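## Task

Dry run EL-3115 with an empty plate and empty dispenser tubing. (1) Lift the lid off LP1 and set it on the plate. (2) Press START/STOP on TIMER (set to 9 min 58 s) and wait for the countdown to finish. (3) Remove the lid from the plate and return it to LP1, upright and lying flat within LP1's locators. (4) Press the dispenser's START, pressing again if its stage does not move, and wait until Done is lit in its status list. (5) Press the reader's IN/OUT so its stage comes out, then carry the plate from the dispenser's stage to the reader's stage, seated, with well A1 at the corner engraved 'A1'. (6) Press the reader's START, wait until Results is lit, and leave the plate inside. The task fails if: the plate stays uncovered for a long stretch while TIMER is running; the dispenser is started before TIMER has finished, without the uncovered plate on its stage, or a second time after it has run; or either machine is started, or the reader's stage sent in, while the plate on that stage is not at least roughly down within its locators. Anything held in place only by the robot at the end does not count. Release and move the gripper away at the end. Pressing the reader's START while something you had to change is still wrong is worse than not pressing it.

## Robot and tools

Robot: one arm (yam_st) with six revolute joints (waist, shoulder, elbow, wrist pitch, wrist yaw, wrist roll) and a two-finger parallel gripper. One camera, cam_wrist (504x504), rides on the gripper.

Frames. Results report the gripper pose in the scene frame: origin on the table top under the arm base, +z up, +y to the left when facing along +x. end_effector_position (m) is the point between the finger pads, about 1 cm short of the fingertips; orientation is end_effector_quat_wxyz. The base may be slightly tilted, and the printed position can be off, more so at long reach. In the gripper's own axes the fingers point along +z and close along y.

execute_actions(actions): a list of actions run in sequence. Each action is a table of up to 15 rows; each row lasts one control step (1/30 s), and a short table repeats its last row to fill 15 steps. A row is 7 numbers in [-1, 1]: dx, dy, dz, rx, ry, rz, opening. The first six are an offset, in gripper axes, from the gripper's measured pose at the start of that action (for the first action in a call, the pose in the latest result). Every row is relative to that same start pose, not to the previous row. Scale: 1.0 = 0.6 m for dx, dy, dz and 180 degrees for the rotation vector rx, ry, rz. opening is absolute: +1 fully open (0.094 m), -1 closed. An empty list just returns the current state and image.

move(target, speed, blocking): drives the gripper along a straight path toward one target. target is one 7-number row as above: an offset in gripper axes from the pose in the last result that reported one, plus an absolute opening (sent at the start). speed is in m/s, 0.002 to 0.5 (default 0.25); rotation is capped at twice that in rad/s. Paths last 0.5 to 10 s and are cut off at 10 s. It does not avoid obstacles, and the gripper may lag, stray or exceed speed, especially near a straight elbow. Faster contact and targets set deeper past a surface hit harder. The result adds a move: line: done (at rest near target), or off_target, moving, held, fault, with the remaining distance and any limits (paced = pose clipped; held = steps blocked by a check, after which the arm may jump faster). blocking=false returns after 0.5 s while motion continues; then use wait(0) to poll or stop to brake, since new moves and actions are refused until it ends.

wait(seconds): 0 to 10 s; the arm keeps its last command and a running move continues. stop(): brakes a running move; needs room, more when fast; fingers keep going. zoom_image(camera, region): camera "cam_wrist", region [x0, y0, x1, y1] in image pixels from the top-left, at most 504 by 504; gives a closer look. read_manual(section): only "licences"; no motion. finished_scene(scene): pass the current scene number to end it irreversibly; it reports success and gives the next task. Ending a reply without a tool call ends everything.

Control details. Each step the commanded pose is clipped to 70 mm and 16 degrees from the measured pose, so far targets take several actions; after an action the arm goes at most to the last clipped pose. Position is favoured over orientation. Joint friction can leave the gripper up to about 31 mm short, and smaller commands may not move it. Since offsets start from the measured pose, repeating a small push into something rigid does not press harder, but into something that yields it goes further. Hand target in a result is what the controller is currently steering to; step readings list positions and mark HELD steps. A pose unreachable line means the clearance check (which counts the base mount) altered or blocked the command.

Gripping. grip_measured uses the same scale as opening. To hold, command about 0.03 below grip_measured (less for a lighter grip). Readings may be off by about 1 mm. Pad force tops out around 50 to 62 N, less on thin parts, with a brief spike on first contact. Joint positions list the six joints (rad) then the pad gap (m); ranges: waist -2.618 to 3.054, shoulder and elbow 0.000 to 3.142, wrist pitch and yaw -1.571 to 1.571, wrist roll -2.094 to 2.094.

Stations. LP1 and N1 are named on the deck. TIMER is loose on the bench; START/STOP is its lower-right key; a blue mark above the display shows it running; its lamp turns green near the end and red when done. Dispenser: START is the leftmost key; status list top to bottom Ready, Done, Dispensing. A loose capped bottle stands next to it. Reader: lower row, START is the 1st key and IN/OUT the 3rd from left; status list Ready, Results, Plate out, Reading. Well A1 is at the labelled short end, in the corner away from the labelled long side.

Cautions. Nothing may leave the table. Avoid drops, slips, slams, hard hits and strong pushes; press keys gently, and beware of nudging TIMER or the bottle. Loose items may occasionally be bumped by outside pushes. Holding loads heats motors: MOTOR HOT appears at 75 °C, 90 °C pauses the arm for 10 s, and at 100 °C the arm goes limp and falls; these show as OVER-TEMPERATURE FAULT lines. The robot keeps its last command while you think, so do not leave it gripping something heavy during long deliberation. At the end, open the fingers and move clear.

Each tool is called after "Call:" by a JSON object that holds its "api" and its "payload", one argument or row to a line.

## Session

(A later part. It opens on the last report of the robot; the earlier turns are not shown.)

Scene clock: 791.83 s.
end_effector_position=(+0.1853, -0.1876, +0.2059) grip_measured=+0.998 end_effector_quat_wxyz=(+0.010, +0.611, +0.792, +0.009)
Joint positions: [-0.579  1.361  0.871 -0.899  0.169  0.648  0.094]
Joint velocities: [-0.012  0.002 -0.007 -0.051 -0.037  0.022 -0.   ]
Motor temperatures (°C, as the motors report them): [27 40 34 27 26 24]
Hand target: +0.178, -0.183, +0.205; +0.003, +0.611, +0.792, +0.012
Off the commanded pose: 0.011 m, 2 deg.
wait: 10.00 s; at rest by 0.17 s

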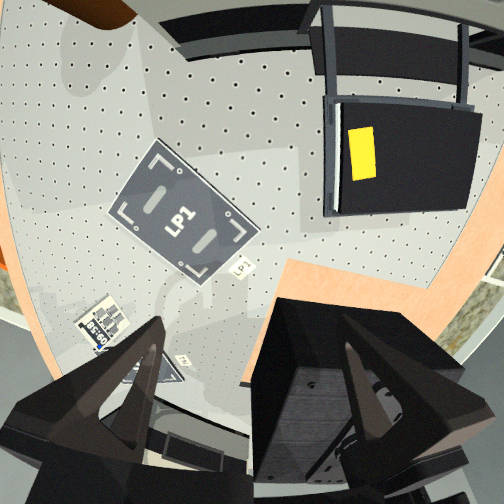

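Call:
{"api": "wait", "payload": {
  "seconds": 10
}}

Call:
{"api": "wait", "payload": {
  "seconds": 10
}}

Call:
{"api": "wait", "payload": {
  "seconds": 10
}}

Call:
{"api": "wait", "payload": {
  "seconds": 10
}}

Call:
{"api": "wait", "payload": {
  "seconds": 10
}}

Call:
{"api": "wait", "payload": {
  "seconds": 10
}}

Call:
{"api": "wait", "payload": {
  "seconds": 10
}}

Call:
{"api": "wait", "payload": {
  "seconds": 10
}}

Call:
{"api": "wait", "payload": {
  "seconds": 10
}}

Call:
{"api": "wait", "payload": {
  "seconds": 10
}}

Call:
{"api": "wait", "payload": {
  "seconds": 10
}}

Scene clock: 810.03 s.
end_effector_position=(+0.1853, -0.1876, +0.2059) grip_measured=+0.998 end_effector_quat_wxyz=(+0.010, +0.611, +0.792, +0.009)
Joint positions: [-0.579  1.361  0.871 -0.899  0.169  0.648  0.094]
Joint velocities: [ 0.002  0.027  0.007 -0.066  0.007 -0.037 -0.001]
Motor temperatures (°C, as the motors report them): [27 40 34 27 26 24]
Hand target: +0.178, -0.183, +0.205; +0.003, +0.611, +0.792, +0.012
Off the commanded pose: 0.011 m, 2 deg.
wait: 10.00 s; at rest from the start

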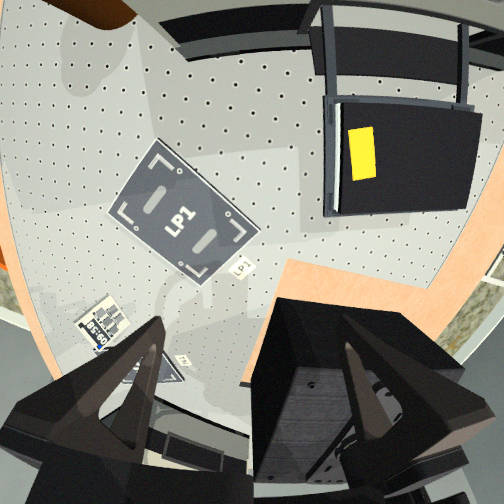

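Scene clock: 820.03 s.
end_effector_position=(+0.1853, -0.1876, +0.2059) grip_measured=+0.998 end_effector_quat_wxyz=(+0.010, +0.611, +0.792, +0.009)
Joint positions: [-0.579  1.361  0.871 -0.899  0.169  0.648  0.094]
Joint velocities: [-0.017  0.002  0.002 -0.081  0.007  0.007  0.001]
Motor temperatures (°C, as the motors report them): [27 40 34 27 26 24]
Hand target: +0.178, -0.183, +0.205; +0.003, +0.611, +0.792, +0.012
Off the commanded pose: 0.011 m, 2 deg.
wait: 10.00 s; at rest by 0.17 s

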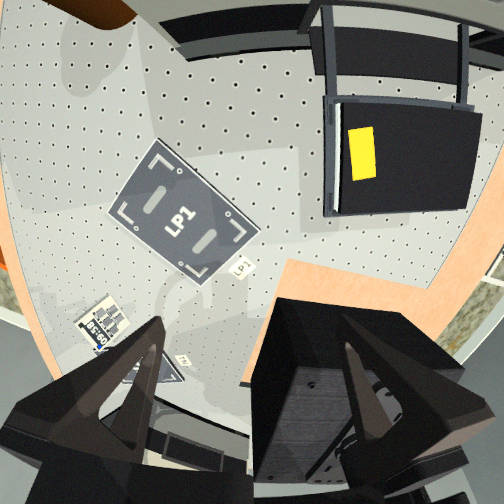

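Scene clock: 830.03 s.
end_effector_position=(+0.1853, -0.1876, +0.2059) grip_measured=+0.998 end_effector_quat_wxyz=(+0.010, +0.611, +0.792, +0.009)
Joint positions: [-0.579  1.361  0.871 -0.899  0.169  0.648  0.094]
Joint velocities: [-0.012 -0.027  0.002 -0.081 -0.037 -0.007  0.   ]
Motor temperatures (°C, as the motors report them): [27 40 34 27 26 24]
Hand target: +0.178, -0.183, +0.205; +0.003, +0.611, +0.792, +0.012
Off the commanded pose: 0.011 m, 2 deg.
wait: 10.00 s; at rest by 0.17 s

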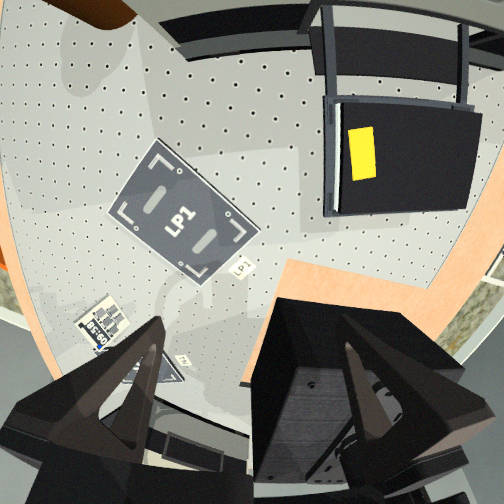

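Scene clock: 840.03 s.
end_effector_position=(+0.1853, -0.1876, +0.2059) grip_measured=+0.998 end_effector_quat_wxyz=(+0.010, +0.611, +0.792, +0.009)
Joint positions: [-0.579  1.361  0.871 -0.899  0.169  0.648  0.094]
Joint velocities: [-0.002 -0.007 -0.002 -0.066  0.051 -0.007  0.   ]
Motor temperatures (°C, as the motors report them): [27 40 34 27 26 24]
Hand target: +0.178, -0.183, +0.205; +0.003, +0.611, +0.792, +0.012
Off the commanded pose: 0.011 m, 2 deg.
wait: 10.00 s; at rest by 0.17 s

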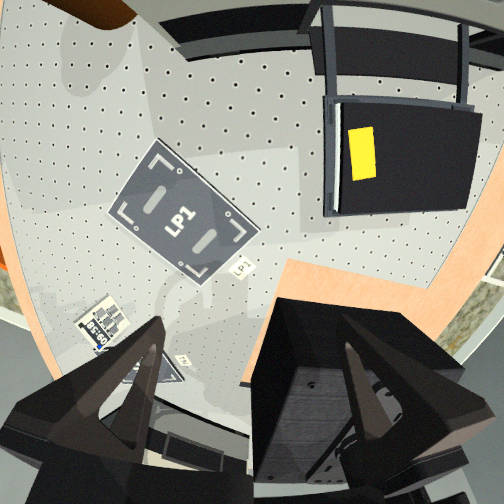

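Scene clock: 850.03 s.
end_effector_position=(+0.1853, -0.1876, +0.2059) grip_measured=+0.998 end_effector_quat_wxyz=(+0.010, +0.611, +0.792, +0.009)
Joint positions: [-0.579  1.361  0.871 -0.899  0.169  0.648  0.094]
Joint velocities: [ 0.012 -0.012 -0.027 -0.037  0.007  0.022  0.   ]
Motor temperatures (°C, as the motors report them): [27 40 34 27 26 24]
Hand target: +0.178, -0.183, +0.205; +0.003, +0.611, +0.792, +0.012
Off the commanded pose: 0.011 m, 2 deg.
wait: 10.00 s; at rest by 0.17 s

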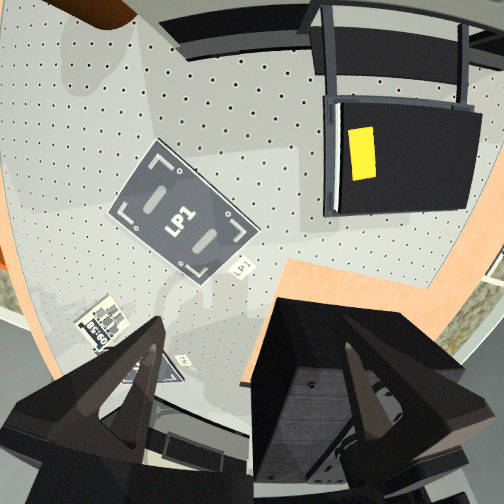

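Scene clock: 860.03 s.
end_effector_position=(+0.1853, -0.1876, +0.2059) grip_measured=+0.998 end_effector_quat_wxyz=(+0.010, +0.611, +0.792, +0.009)
Joint positions: [-0.579  1.361  0.871 -0.899  0.169  0.648  0.094]
Joint velocities: [ 0.022 -0.002 -0.002 -0.051 -0.051 -0.051 -0.   ]
Motor temperatures (°C, as the motors report them): [27 40 34 27 26 24]
Hand target: +0.178, -0.183, +0.205; +0.003, +0.611, +0.792, +0.012
Off the commanded pose: 0.011 m, 2 deg.
wait: 10.00 s; at rest by 0.17 s

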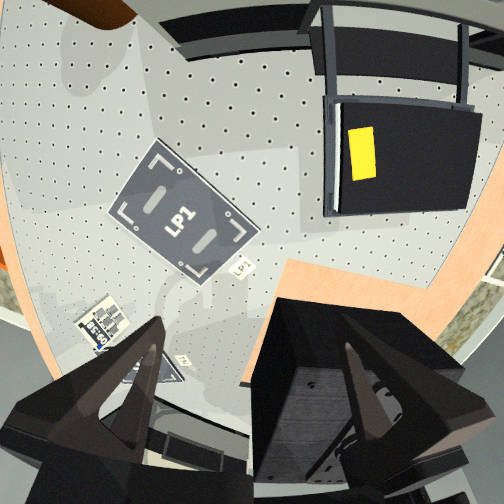

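Scene clock: 870.03 s.
end_effector_position=(+0.1853, -0.1876, +0.2059) grip_measured=+0.998 end_effector_quat_wxyz=(+0.010, +0.611, +0.792, +0.009)
Joint positions: [-0.579  1.361  0.871 -0.899  0.169  0.648  0.094]
Joint velocities: [ 0.012  0.017 -0.002  0.007 -0.007 -0.095  0.   ]
Motor temperatures (°C, as the motors report them): [27 40 34 27 26 24]
Hand target: +0.178, -0.183, +0.205; +0.003, +0.611, +0.792, +0.012
Off the commanded pose: 0.011 m, 2 deg.
wait: 10.00 s; at rest by 0.17 s

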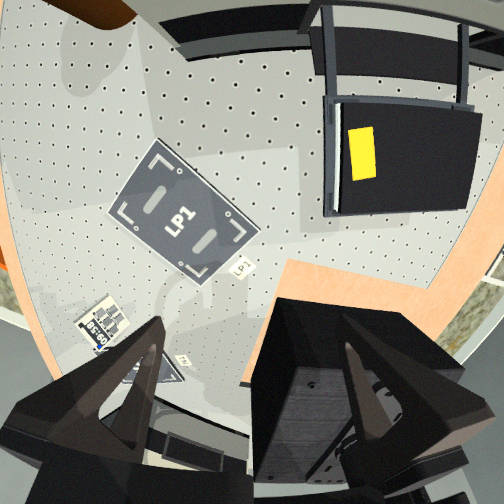

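Scene clock: 880.03 s.
end_effector_position=(+0.1853, -0.1876, +0.2059) grip_measured=+0.998 end_effector_quat_wxyz=(+0.010, +0.611, +0.792, +0.009)
Joint positions: [-0.579  1.361  0.871 -0.899  0.169  0.648  0.094]
Joint velocities: [ 0.017 -0.002  0.002 -0.066 -0.022  0.066  0.   ]
Motor temperatures (°C, as the motors report them): [27 40 34 27 26 24]
Hand target: +0.178, -0.183, +0.205; +0.003, +0.611, +0.792, +0.012
Off the commanded pose: 0.011 m, 2 deg.
wait: 10.00 s; at rest by 0.17 s

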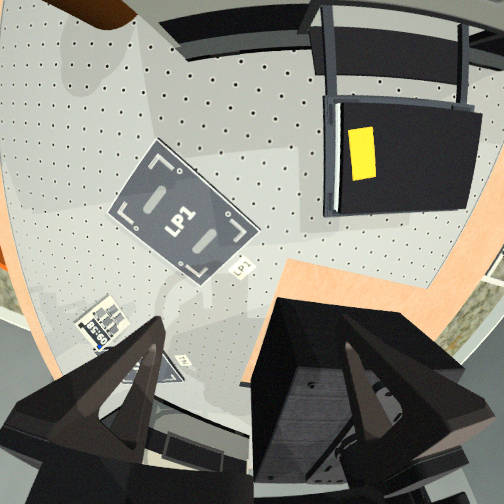

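Scene clock: 890.03 s.
end_effector_position=(+0.1853, -0.1876, +0.2059) grip_measured=+0.998 end_effector_quat_wxyz=(+0.010, +0.611, +0.792, +0.009)
Joint positions: [-0.579  1.361  0.871 -0.899  0.169  0.648  0.094]
Joint velocities: [-0.002  0.012  0.027 -0.007 -0.007 -0.007 -0.001]
Motor temperatures (°C, as the motors report them): [27 40 34 27 26 24]
Hand target: +0.178, -0.183, +0.205; +0.003, +0.611, +0.792, +0.012
Off the commanded pose: 0.011 m, 2 deg.
wait: 10.00 s; at rest by 0.17 s

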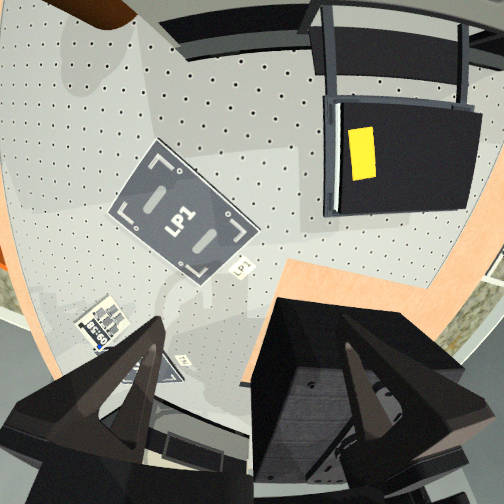

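Scene clock: 900.03 s.
end_effector_position=(+0.1853, -0.1876, +0.2059) grip_measured=+0.998 end_effector_quat_wxyz=(+0.010, +0.611, +0.792, +0.009)
Joint positions: [-0.579  1.361  0.871 -0.899  0.169  0.648  0.094]
Joint velocities: [-0.022 -0.002  0.007  0.051 -0.066  0.022  0.   ]
Motor temperatures (°C, as the motors report them): [27 40 34 27 26 24]
Hand target: +0.178, -0.183, +0.205; +0.003, +0.611, +0.792, +0.012
Off the commanded pose: 0.011 m, 2 deg.
wait: 10.00 s; at rest by 0.17 s

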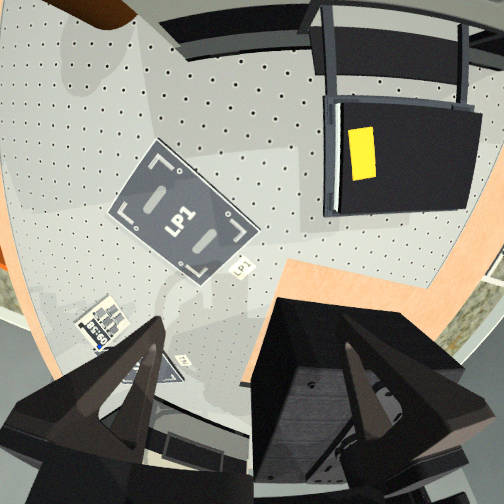

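Scene clock: 910.03 s.
end_effector_position=(+0.1853, -0.1876, +0.2059) grip_measured=+0.998 end_effector_quat_wxyz=(+0.010, +0.611, +0.792, +0.009)
Joint positions: [-0.579  1.361  0.871 -0.899  0.169  0.648  0.094]
Joint velocities: [ 0.017 -0.007  0.002  0.037  0.007 -0.022 -0.   ]
Motor temperatures (°C, as the motors report them): [27 40 35 27 26 24]
Hand target: +0.178, -0.183, +0.205; +0.003, +0.611, +0.792, +0.012
Off the commanded pose: 0.011 m, 2 deg.
wait: 10.00 s; at rest by 0.17 s

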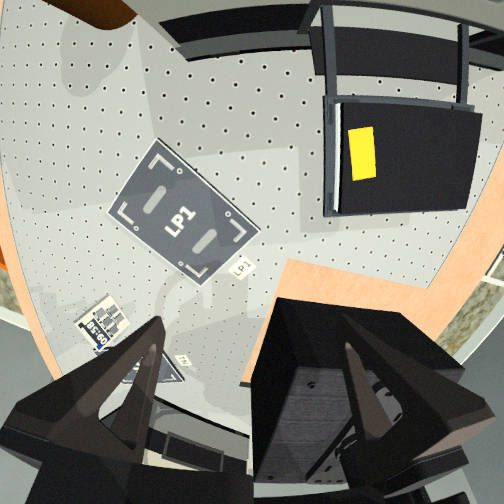

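Call:
{"api": "wait", "payload": {
  "seconds": 10
}}

Call:
{"api": "wait", "payload": {
  "seconds": 10
}}

Call:
{"api": "wait", "payload": {
  "seconds": 10
}}

Call:
{"api": "wait", "payload": {
  "seconds": 10
}}

Call:
{"api": "wait", "payload": {
  "seconds": 10
}}

Call:
{"api": "wait", "payload": {
  "seconds": 10
}}

Call:
{"api": "wait", "payload": {
  "seconds": 10
}}

Call:
{"api": "wait", "payload": {
  "seconds": 10
}}

Call:
{"api": "wait", "payload": {
  "seconds": 10
}}

Call:
{"api": "wait", "payload": {
  "seconds": 10
}}

Call:
{"api": "zoom_image", "payload": {
  "camera": "cam_wrist",
  "region": [50,280,150,370]
}}

Scene clock: 927.00 s.
end_effector_position=(+0.1853, -0.1876, +0.2059) grip_measured=+0.998 end_effector_quat_wxyz=(+0.010, +0.611, +0.792, +0.009)
Joint positions: [-0.579  1.361  0.871 -0.899  0.169  0.648  0.094]
Joint velocities: [-0.022 -0.012  0.012  0.081  0.037 -0.051 -0.   ]
Motor temperatures (°C, as the motors report them): [27 40 35 27 26 24]
Hand target: +0.178, -0.183, +0.205; +0.003, +0.611, +0.792, +0.012
Off the commanded pose: 0.011 m, 2 deg.
wait: 10.00 s; at rest from the start

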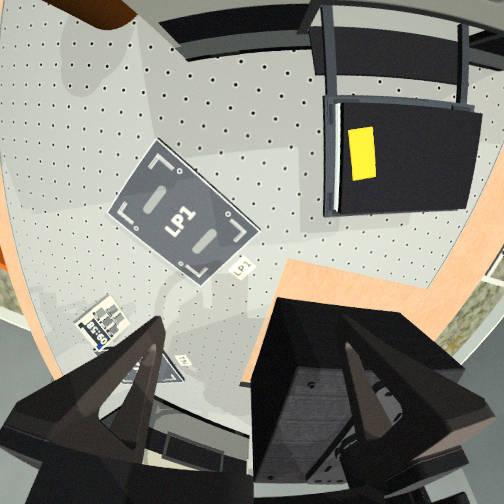

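Scene clock: 937.00 s.
end_effector_position=(+0.1853, -0.1876, +0.2059) grip_measured=+0.998 end_effector_quat_wxyz=(+0.010, +0.611, +0.792, +0.009)
Joint positions: [-0.579  1.361  0.871 -0.899  0.169  0.648  0.094]
Joint velocities: [-0.012 -0.002  0.002 -0.007 -0.022  0.007  0.001]
Motor temperatures (°C, as the motors report them): [27 40 35 27 26 24]
Hand target: +0.178, -0.183, +0.205; +0.003, +0.611, +0.792, +0.012
Off the commanded pose: 0.011 m, 2 deg.
wait: 10.00 s; at rest by 0.17 s

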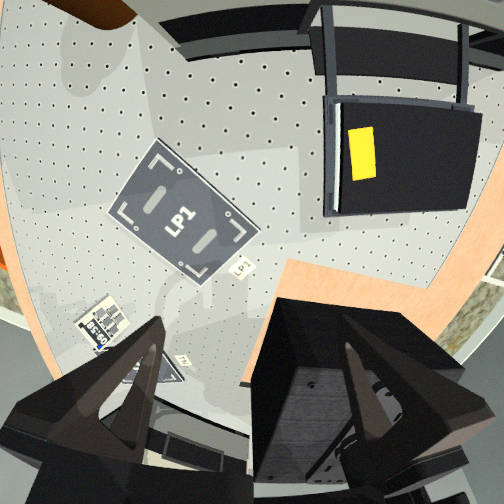

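Scene clock: 947.00 s.
end_effector_position=(+0.1853, -0.1876, +0.2059) grip_measured=+0.998 end_effector_quat_wxyz=(+0.010, +0.611, +0.792, +0.009)
Joint positions: [-0.579  1.361  0.871 -0.899  0.169  0.648  0.094]
Joint velocities: [-0.002 -0.007  0.007 -0.051 -0.037  0.066  0.001]
Motor temperatures (°C, as the motors report them): [27 40 35 27 26 24]
Hand target: +0.178, -0.183, +0.205; +0.003, +0.611, +0.792, +0.012
Off the commanded pose: 0.011 m, 2 deg.
wait: 10.00 s; at rest by 0.17 s

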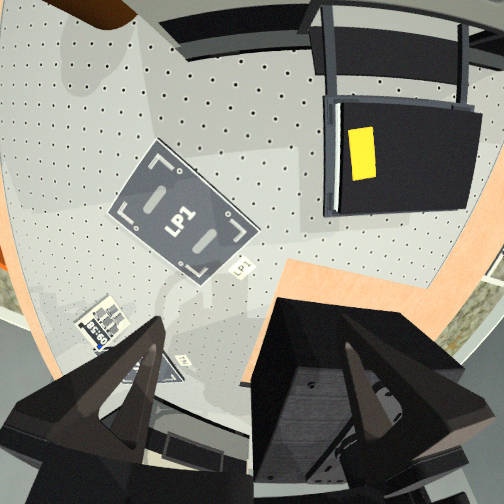

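Scene clock: 957.00 s.
end_effector_position=(+0.1853, -0.1876, +0.2059) grip_measured=+0.998 end_effector_quat_wxyz=(+0.010, +0.611, +0.792, +0.009)
Joint positions: [-0.579  1.361  0.871 -0.899  0.169  0.648  0.094]
Joint velocities: [ 0.017 -0.007 -0.007  0.051  0.007 -0.007 -0.001]
Motor temperatures (°C, as the motors report them): [27 40 35 27 26 24]
Hand target: +0.178, -0.183, +0.205; +0.003, +0.611, +0.792, +0.012
Off the commanded pose: 0.011 m, 2 deg.
wait: 10.00 s; at rest by 0.17 s

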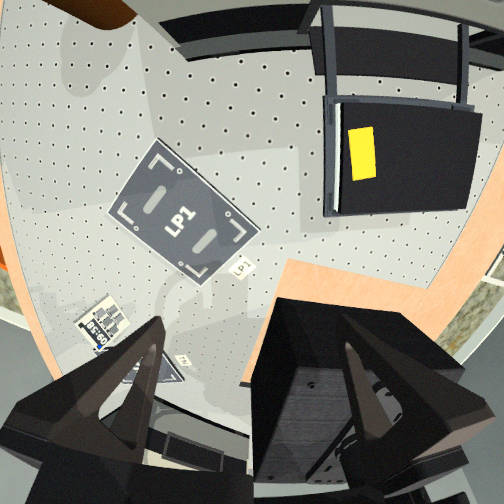

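Scene clock: 967.00 s.
end_effector_position=(+0.1853, -0.1876, +0.2059) grip_measured=+0.998 end_effector_quat_wxyz=(+0.010, +0.611, +0.792, +0.009)
Joint positions: [-0.579  1.361  0.871 -0.899  0.169  0.648  0.094]
Joint velocities: [ 0.007 -0.002 -0.017  0.022 -0.037 -0.081  0.001]
Motor temperatures (°C, as the motors report them): [27 40 35 27 26 24]
Hand target: +0.178, -0.183, +0.205; +0.003, +0.611, +0.792, +0.012
Off the commanded pose: 0.011 m, 2 deg.
wait: 10.00 s; at rest by 0.17 s

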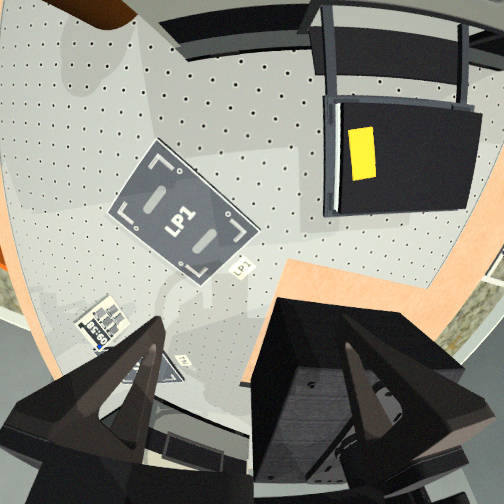

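Scene clock: 977.00 s.
end_effector_position=(+0.1853, -0.1876, +0.2059) grip_measured=+0.998 end_effector_quat_wxyz=(+0.010, +0.611, +0.792, +0.009)
Joint positions: [-0.579  1.361  0.871 -0.899  0.169  0.648  0.094]
Joint velocities: [ 0.002 -0.017 -0.002 -0.051  0.022  0.051  0.001]
Motor temperatures (°C, as the motors report them): [27 40 35 27 26 24]
Hand target: +0.178, -0.183, +0.205; +0.003, +0.611, +0.792, +0.012
Off the commanded pose: 0.011 m, 2 deg.
wait: 10.00 s; at rest by 0.17 s

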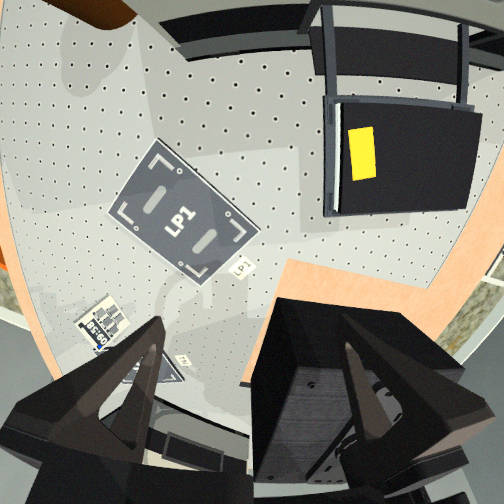

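Scene clock: 987.00 s.
end_effector_position=(+0.1853, -0.1876, +0.2059) grip_measured=+0.998 end_effector_quat_wxyz=(+0.010, +0.611, +0.792, +0.009)
Joint positions: [-0.579  1.361  0.871 -0.899  0.169  0.648  0.094]
Joint velocities: [ 0.012 -0.007 -0.017 -0.037  0.081  0.007  0.001]
Motor temperatures (°C, as the motors report them): [27 40 35 27 26 24]
Hand target: +0.178, -0.183, +0.205; +0.003, +0.611, +0.792, +0.012
Off the commanded pose: 0.011 m, 2 deg.
wait: 10.00 s; at rest by 0.17 s

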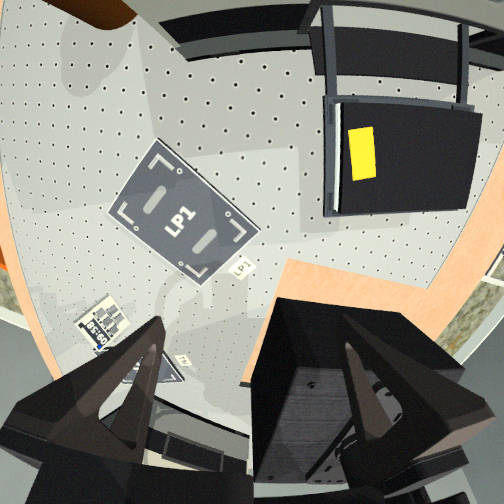

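Scene clock: 997.00 s.
end_effector_position=(+0.1853, -0.1876, +0.2059) grip_measured=+0.998 end_effector_quat_wxyz=(+0.010, +0.611, +0.792, +0.009)
Joint positions: [-0.579  1.361  0.871 -0.899  0.169  0.648  0.094]
Joint velocities: [-0.002 -0.002  0.002  0.007 -0.037  0.022  0.001]
Motor temperatures (°C, as the motors report them): [27 40 35 27 26 24]
Hand target: +0.178, -0.183, +0.205; +0.003, +0.611, +0.792, +0.012
Off the commanded pose: 0.011 m, 2 deg.
wait: 10.00 s; at rest by 0.17 s

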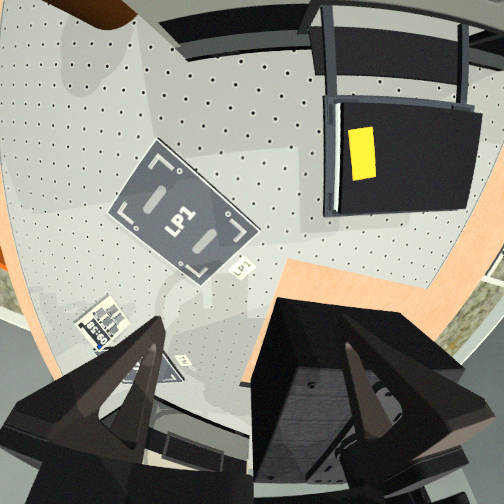

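Scene clock: 1007.00 s.
end_effector_position=(+0.1853, -0.1876, +0.2059) grip_measured=+0.998 end_effector_quat_wxyz=(+0.010, +0.611, +0.792, +0.009)
Joint positions: [-0.579  1.361  0.871 -0.899  0.169  0.648  0.094]
Joint velocities: [-0.002 -0.007 -0.022 -0.037 -0.051  0.037  0.001]
Motor temperatures (°C, as the motors report them): [27 40 35 27 26 24]
Hand target: +0.178, -0.183, +0.205; +0.003, +0.611, +0.792, +0.012
Off the commanded pose: 0.011 m, 2 deg.
wait: 10.00 s; at rest by 0.17 s

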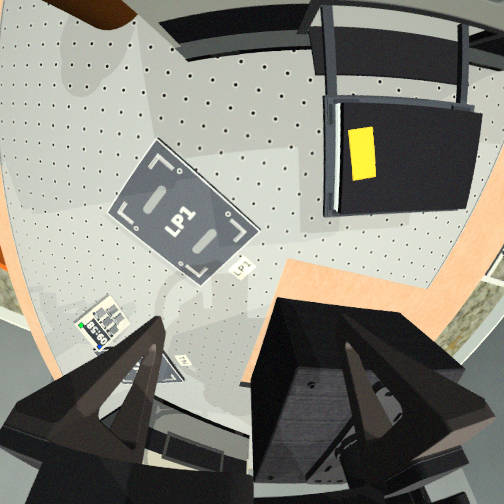

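Scene clock: 1017.00 s.
end_effector_position=(+0.1853, -0.1876, +0.2059) grip_measured=+0.998 end_effector_quat_wxyz=(+0.010, +0.611, +0.792, +0.009)
Joint positions: [-0.579  1.361  0.871 -0.899  0.169  0.648  0.094]
Joint velocities: [-0.022 -0.027 -0.022 -0.007 -0.022  0.037 -0.001]
Motor temperatures (°C, as the motors report them): [27 40 35 27 26 24]
Hand target: +0.178, -0.183, +0.205; +0.003, +0.611, +0.792, +0.012
Off the commanded pose: 0.011 m, 2 deg.
wait: 10.00 s; at rest by 0.17 s

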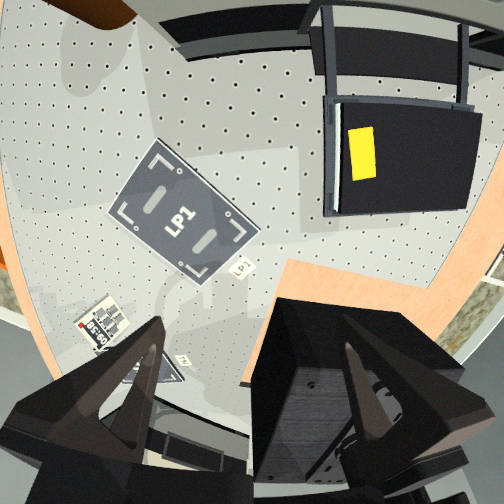

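Region (50, 280, 150, 370) of cam_wrist's 504x504 image, scaled by 5.040, with more detail than that image has; it fills the top 454 rows of this view, and the rest is white.

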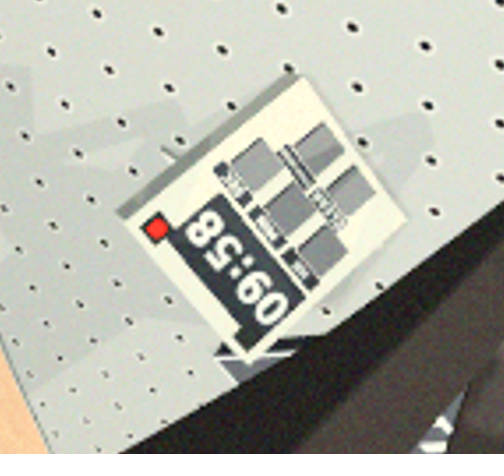

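Call:
{"api": "move", "payload": {
  "target": [-0.112,-0.232,0.09,0,0,0.48,1],
  "speed": 0.15
}}

Scene clock: 1025.27 s.
end_effector_position=(+0.0732, -0.2767, +0.1512) grip_measured=+0.998 end_effector_quat_wxyz=(-0.005, +0.986, +0.167, +0.022)
Joint positions: [-1.239  1.482  0.833 -0.686  0.006  1.491  0.094]
Joint velocities: [ 0.007 -0.022  0.002  0.007  0.007 -0.066 -0.   ]
Motor temperatures (°C, as the motors report them): [27 40 35 27 26 24]
Hand target: +0.074, -0.287, +0.151; +0.002, +0.987, +0.156, +0.025
Off the commanded pose: 0.012 m, 2 deg.
move: off_target

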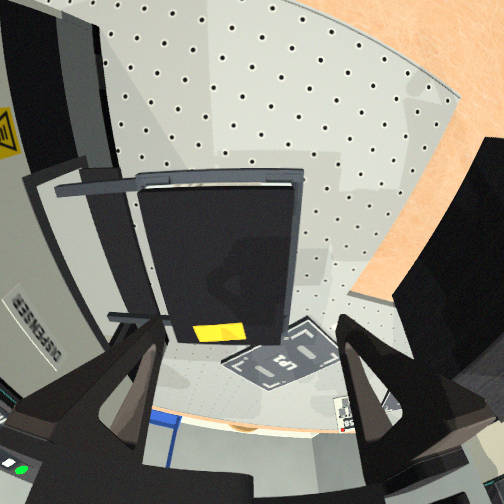

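Call:
{"api": "move", "payload": {
  "target": [-0.017,0.02,0.05,0,-0.014,0.003,1],
  "speed": 0.04
}}

Scene clock: 1033.27 s.
end_effector_position=(+0.0715, -0.2892, +0.1263) grip_measured=+0.998 end_effector_quat_wxyz=(+0.001, +0.986, +0.166, +0.005)
Joint positions: [-1.239  1.583  0.833 -0.577  0.041  1.494  0.094]
Joint velocities: [ 0.002 -0.022 -0.002  0.022 -0.007 -0.037 -0.   ]
Motor temperatures (°C, as the motors report them): [27 40 36 27 26 24]
Hand target: +0.068, -0.291, +0.122; -0.001, +0.987, +0.163, +0.000
Off the commanded pose: 0.006 m, 1 deg.
move: done

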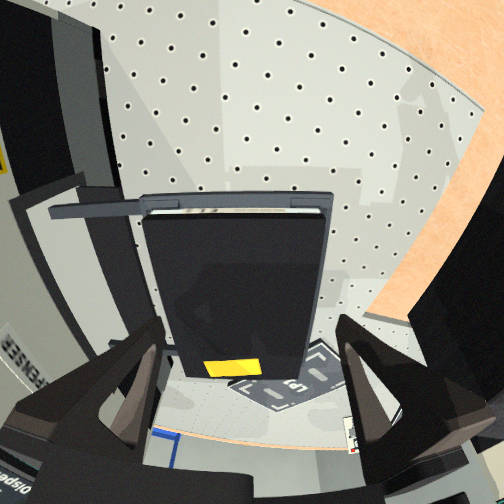

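Shifting about 7 mm left before descending.

Call:
{"api": "move", "payload": {
  "target": [-0.006,0.02,0.006,0,0,0,1],
  "speed": 0.02
}}

Scene clock: 1038.13 s.
end_effector_position=(+0.0735, -0.2969, +0.1253) grip_measured=+0.998 end_effector_quat_wxyz=(+0.003, +0.986, +0.167, +0.005)
Joint positions: [-1.239  1.607  0.861 -0.576  0.041  1.492  0.094]
Joint velocities: [-0.012 -0.017 -0.012 -0.037 -0.037 -0.007 -0.   ]
Motor temperatures (°C, as the motors report them): [27 39 36 27 26 24]
Hand target: +0.072, -0.302, +0.123; +0.001, +0.986, +0.166, +0.005
Off the commanded pose: 0.006 m, 0 deg.
move: done

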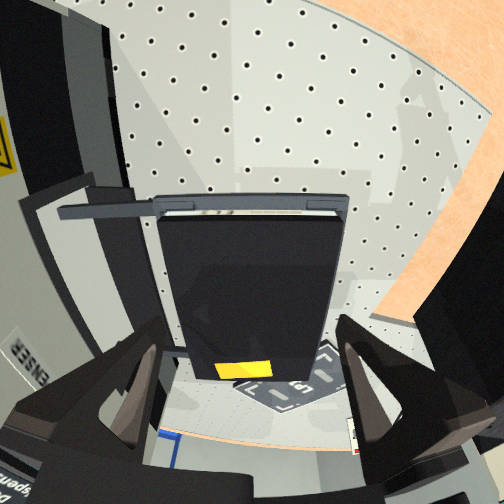

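Call:
{"api": "move", "payload": {
  "target": [0,-0.013,0.033,0,0,0,1],
  "speed": 0.02
}}

Scene clock: 1041.70 s.
end_effector_position=(+0.0743, -0.2978, +0.1150) grip_measured=+0.998 end_effector_quat_wxyz=(+0.017, +0.986, +0.166, +0.006)
Joint positions: [-1.239  1.621  0.823 -0.497  0.041  1.492  0.094]
Joint velocities: [-0.022 -0.007 -0.007 -0.037 -0.007 -0.066  0.   ]
Motor temperatures (°C, as the motors report them): [27 39 36 27 26 24]
Hand target: +0.071, -0.290, +0.106; +0.003, +0.986, +0.166, +0.005
Off the commanded pose: 0.013 m, 2 deg.
move: off_target

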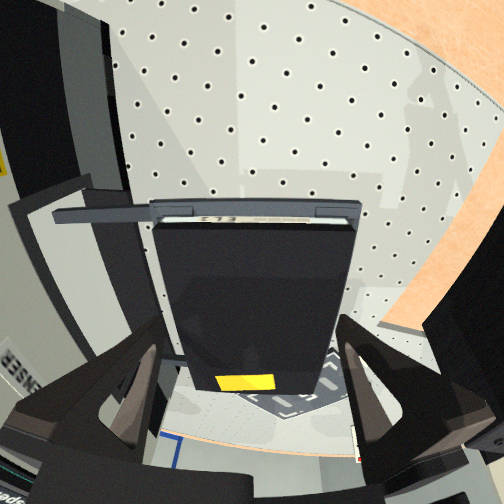

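Call:
{"api": "move", "payload": {
  "target": [0,-0.017,0.021,0.009,0,0,1],
  "speed": 0.01
}}

Scene clock: 1045.23 s.
end_effector_position=(+0.0751, -0.3010, +0.1151) grip_measured=+0.998 end_effector_quat_wxyz=(+0.023, +0.986, +0.166, +0.007)
Joint positions: [-1.239  1.621  0.823 -0.483  0.041  1.492  0.094]
Joint velocities: [-0.012 -0.007 -0.007  0.022 -0.007  0.051 -0.   ]
Motor temperatures (°C, as the motors report them): [27 39 36 27 26 24]
Hand target: +0.071, -0.288, +0.103; +0.003, +0.986, +0.166, +0.004
Off the commanded pose: 0.018 m, 2 deg.
move: off_target

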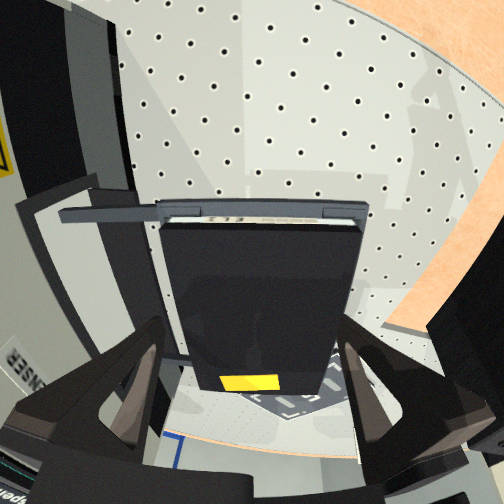

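Call:
{"api": "move", "payload": {
  "target": [0,-0.022,-0.005,0.012,0,0,1],
  "speed": 0.015
}}

Scene clock: 1049.30 s.
end_effector_position=(+0.0733, -0.2938, +0.1149) grip_measured=+0.998 end_effector_quat_wxyz=(+0.008, +0.986, +0.166, +0.005)
Joint positions: [-1.239  1.621  0.823 -0.514  0.041  1.492  0.094]
Joint velocities: [ 0.007 -0.012  0.007 -0.037 -0.007 -0.007  0.001]
Motor temperatures (°C, as the motors report them): [27 39 35 27 26 24]
Hand target: +0.071, -0.288, +0.117; +0.005, +0.986, +0.165, +0.003
Off the commanded pose: 0.006 m, 0 deg.
move: done

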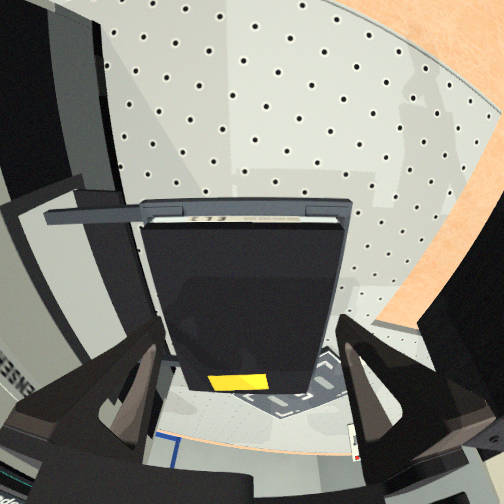

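Call:
{"api": "move", "payload": {
  "target": [0,-0.012,0.024,0.005,0,0,1],
  "speed": 0.015
}}

Scene clock: 1052.63 s.
end_effector_position=(+0.0752, -0.3014, +0.1151) grip_measured=+0.998 end_effector_quat_wxyz=(+0.024, +0.986, +0.166, +0.007)
Joint positions: [-1.239  1.621  0.823 -0.482  0.041  1.492  0.094]
Joint velocities: [-0.012 -0.002  0.017  0.007 -0.051  0.022  0.   ]
Motor temperatures (°C, as the motors report them): [27 40 35 27 26 24]
Hand target: +0.071, -0.287, +0.102; +0.000, +0.986, +0.166, +0.004
Off the commanded pose: 0.021 m, 3 deg.
move: off_target

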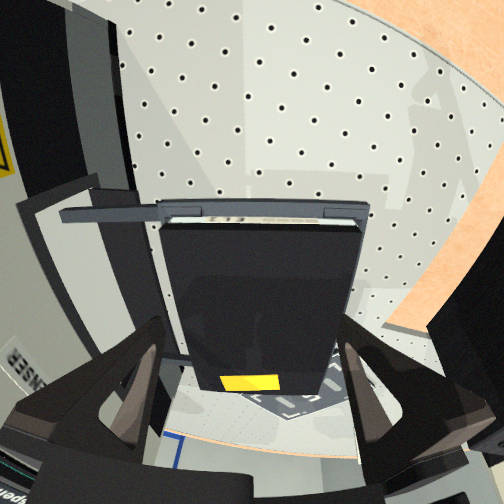

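Call:
{"api": "move", "payload": {
  "target": [0,-0.038,0.022,0.026,0,0,1],
  "speed": 0.015
}}

Scene clock: 1061.17 s.
end_effector_position=(+0.0740, -0.2960, +0.1110) grip_measured=+0.998 end_effector_quat_wxyz=(+0.011, +0.986, +0.166, +0.005)
Joint positions: [-1.239  1.637  0.823 -0.493  0.041  1.492  0.094]
Joint velocities: [ 0.007  0.017 -0.007  0.022  0.022  0.095  0.001]
Motor temperatures (°C, as the motors report them): [27 39 35 27 26 24]
Hand target: +0.068, -0.281, +0.102; -0.016, +0.986, +0.165, +0.000
Off the commanded pose: 0.020 m, 3 deg.
move: off_target

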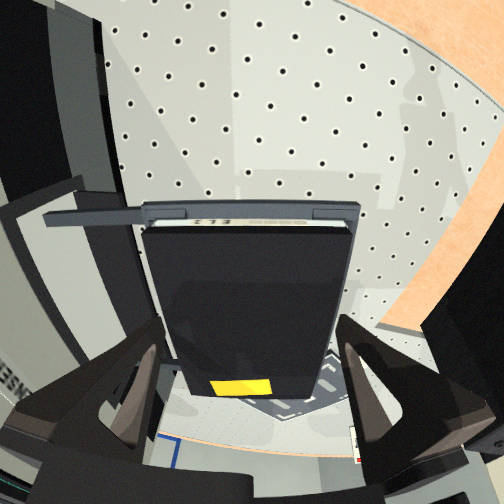

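Call:
{"api": "move", "payload": {
  "target": [0,0,0,0,0,0,0.74],
  "speed": 0.015
}}

Call:
{"api": "move", "payload": {
  "target": [0,0.01,-0.12,0,0,0,0.74],
  "speed": 0.04
}}

Scene clock: 1064.93 s.
end_effector_position=(+0.0740, -0.2960, +0.1110) grip_measured=+0.771 end_effector_quat_wxyz=(+0.011, +0.986, +0.166, +0.005)
Joint positions: [-1.239  1.637  0.823 -0.493  0.041  1.492  0.083]
Joint velocities: [-0.002  0.002 -0.007  0.051  0.081 -0.051  0.   ]
Motor temperatures (°C, as the motors report them): [27 39 35 27 26 24]
Hand target: +0.074, -0.296, +0.111; +0.011, +0.986, +0.166, +0.005
Off the commanded pose: 0.000 m, 0 deg.
move: done

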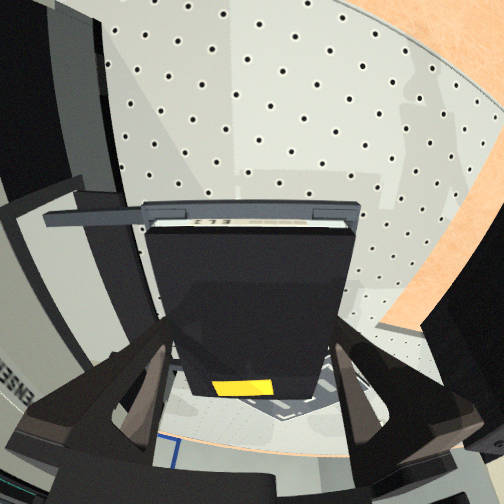

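Scene clock: 1067.20 s.
end_effector_position=(+0.0718, -0.2930, +0.1722) grip_measured=+0.771 end_effector_quat_wxyz=(-0.004, +0.986, +0.165, +0.005)
Joint positions: [-1.233  1.487  0.941 -0.79   0.041  1.501  0.083]
Joint velocities: [-0.027  0.007 -0.002 -0.037 -0.051 -0.022 -0.001]
Motor temperatures (°C, as the motors report them): [27 40 35 27 26 24]
Hand target: +0.076, -0.299, +0.182; +0.011, +0.986, +0.166, +0.005
Off the commanded pose: 0.014 m, 2 deg.
move: off_target

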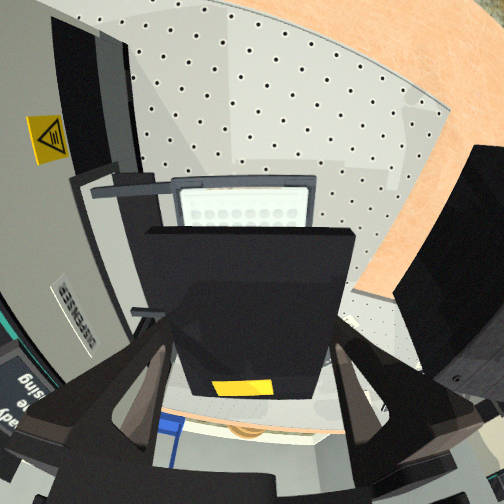

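Call:
{"api": "move", "payload": {
  "target": [0.39,-0.107,0,0,0,-0.728,0.74],
  "speed": 0.2
}}

Scene clock: 1078.00 s.
end_effector_position=(+0.2616, -0.1595, +0.1693) grip_measured=+0.771 end_effector_quat_wxyz=(-0.005, +0.267, +0.964, +0.000)
Joint positions: [-0.35   1.682  1.005 -0.79   0.22   0.111  0.083]
Joint velocities: [ 0.007 -0.017 -0.002  0.007 -0.081  0.022 -0.001]
Motor temperatures (°C, as the motors report them): [27 40 36 27 26 24]
Hand target: +0.265, -0.159, +0.169; -0.011, +0.255, +0.967, -0.002
Off the commanded pose: 0.012 m, 2 deg.
move: off_target

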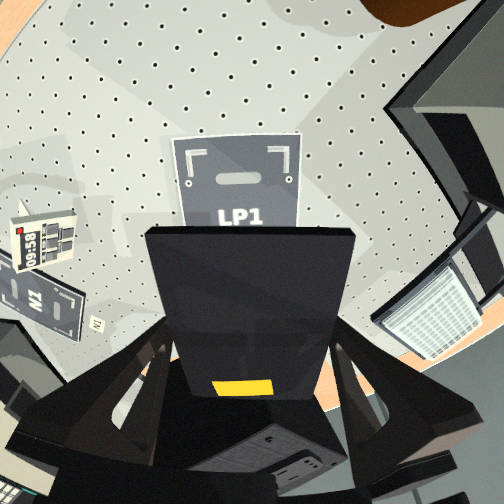

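Call:
{"api": "move", "payload": {
  "target": [-0.003,0.012,0.2,0,0,-0.008,0.74],
  "speed": 0.08
}}

Scene clock: 1083.37 s.
end_effector_position=(+0.2752, -0.1598, +0.0588) grip_measured=+0.771 end_effector_quat_wxyz=(+0.006, +0.256, +0.967, -0.005)
Joint positions: [-0.408  2.009  0.907 -0.327  0.218  0.024  0.083]
Joint velocities: [ 0.017  0.012 -0.007 -0.007  0.007 -0.051  0.001]
Motor temperatures (°C, as the motors report them): [27 40 36 27 26 24]
Hand target: +0.266, -0.156, +0.051; -0.005, +0.255, +0.967, +0.001
Off the commanded pose: 0.015 m, 1 deg.
move: off_target

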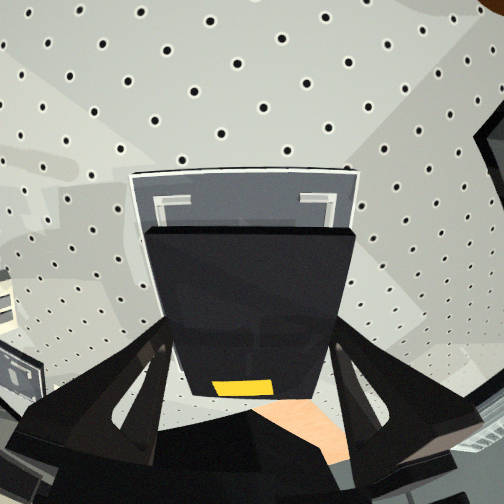

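Call:
{"api": "move", "payload": {
  "target": [0.016,0.004,0.042,0,0.007,0,0.74],
  "speed": 0.03
}}

Call:
{"api": "zoom_image", "payload": {
  "camera": "cam_wrist",
  "region": [100,160,400,300]
}}

Scene clock: 1088.00 s.
end_effector_position=(+0.2778, -0.1572, +0.0425) grip_measured=+0.771 end_effector_quat_wxyz=(+0.008, +0.257, +0.966, -0.005)
Joint positions: [-0.408  2.068  0.907 -0.264  0.217  0.024  0.083]
Joint velocities: [-0.012  0.007  0.002 -0.007 -0.007 -0.051 -0.   ]
Motor temperatures (°C, as the motors report them): [27 40 36 27 26 24]
Hand target: +0.269, -0.154, +0.034; -0.004, +0.257, +0.966, -0.001
Off the commanded pose: 0.014 m, 1 deg.
move: off_target

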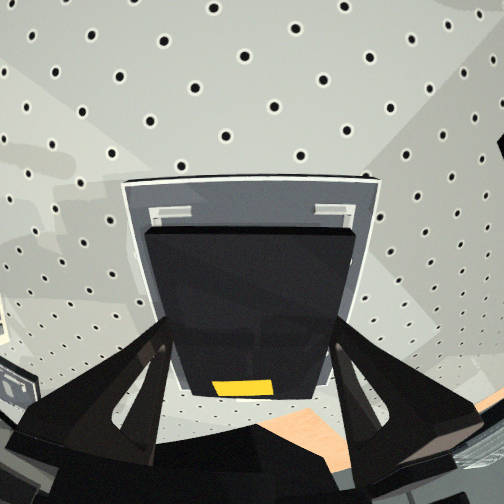

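Region (100, 160, 400, 300) of cam_wrist's 504x504 image, scaled by 1.680, with more detail than that image has; it fills the top 235 rows of this view, and the rest is white.

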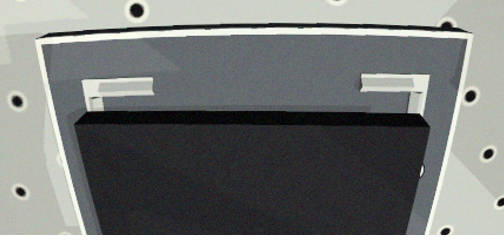

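Call:
{"api": "move", "payload": {
  "target": [0.016,-0.01,0.026,0,0.007,-0.004,0.74],
  "speed": 0.015
}}

Call:
{"api": "zoom_image", "payload": {
  "camera": "cam_wrist",
  "region": [100,160,400,300]
}}

Scene clock: 1096.73 s.
end_effector_position=(+0.2771, -0.1617, +0.0362) grip_measured=+0.771 end_effector_quat_wxyz=(+0.011, +0.253, +0.967, -0.006)
Joint positions: [-0.425  2.087  0.907 -0.235  0.216 -0.003  0.083]
Joint velocities: [-0.012 -0.017  0.012 -0.007  0.022  0.007 -0.002]
Motor temperatures (°C, as the motors report them): [27 41 35 27 26 24]
Hand target: +0.267, -0.158, +0.027; -0.002, +0.251, +0.968, -0.001
Off the commanded pose: 0.015 m, 2 deg.
move: off_target

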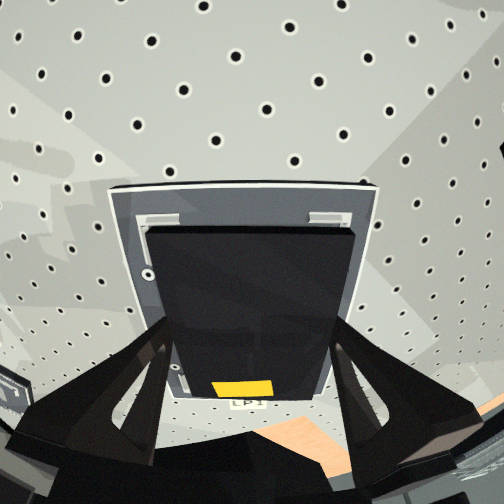

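Region (100, 160, 400, 300) of cam_wrist's 504x504 image, scaled by 1.680, with more detail than that image has; it fills the top 235 rows of this view, and the rest is white.

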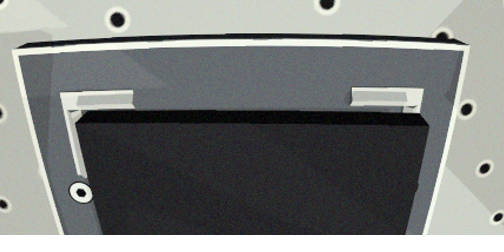

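Call:
{"api": "move", "payload": {
  "target": [0.02,0.008,0.012,0,0.008,0,0.74],
  "speed": 0.01
}}

Call:
{"api": "zoom_image", "payload": {
  "camera": "cam_wrist",
  "region": [100,160,400,300]
}}

Scene clock: 1102.30 s.
end_effector_position=(+0.2771, -0.1617, +0.0362) grip_measured=+0.771 end_effector_quat_wxyz=(+0.011, +0.255, +0.967, -0.006)
Joint positions: [-0.425  2.087  0.907 -0.235  0.216  0.001  0.083]
Joint velocities: [-0.002 -0.002  0.022  0.081 -0.007  0.037 -0.   ]
Motor temperatures (°C, as the motors report them): [27 41 35 27 26 24]
Hand target: +0.269, -0.152, +0.029; -0.002, +0.253, +0.967, -0.003
Off the commanded pose: 0.015 m, 1 deg.
move: off_target

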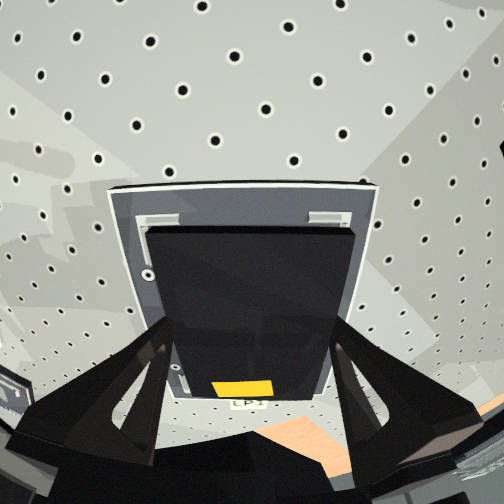

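Region (100, 160, 400, 300) of cam_wrist's 504x504 image, scaled by 1.680, with more detail than that image has; it fills the top 235 rows of this view, and the rest is white.

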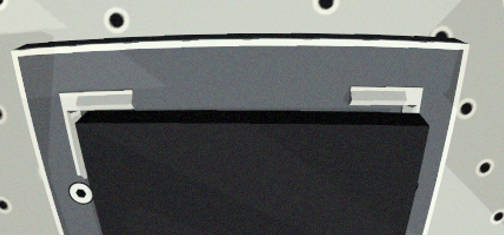

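Call:
{"api": "move", "payload": {
  "target": [0.018,0.014,0.006,0,0.008,0,0.74],
  "speed": 0.01
}}

Call:
{"api": "zoom_image", "payload": {
  "camera": "cam_wrist",
  "region": [100,160,400,300]
}}

Scene clock: 1106.87 s.
end_effector_position=(+0.2788, -0.1594, +0.0368) grip_measured=+0.771 end_effector_quat_wxyz=(+0.012, +0.259, +0.966, -0.006)
Joint positions: [-0.416  2.087  0.907 -0.235  0.218  0.019  0.083]
Joint velocities: [-0.002 -0.002 -0.017 -0.037 -0.037 -0.051 -0.001]
Motor temperatures (°C, as the motors report them): [27 41 35 27 26 24]
Hand target: +0.272, -0.150, +0.032; -0.002, +0.255, +0.967, -0.003
Off the commanded pose: 0.013 m, 2 deg.
move: off_target

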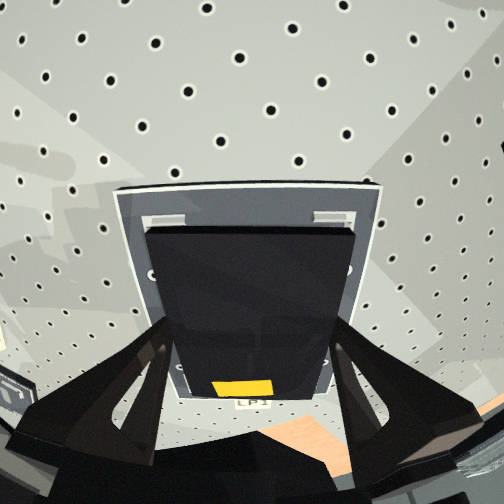

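Region (100, 160, 400, 300) of cam_wrist's 504x504 image, scaled by 1.680, with more detail than that image has; it fills the top 235 rows of this view, and the rest is white.

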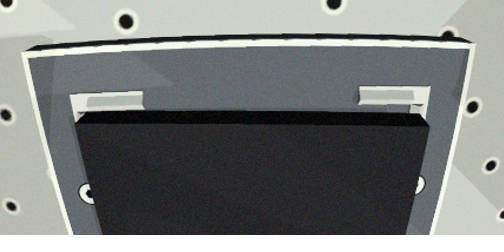

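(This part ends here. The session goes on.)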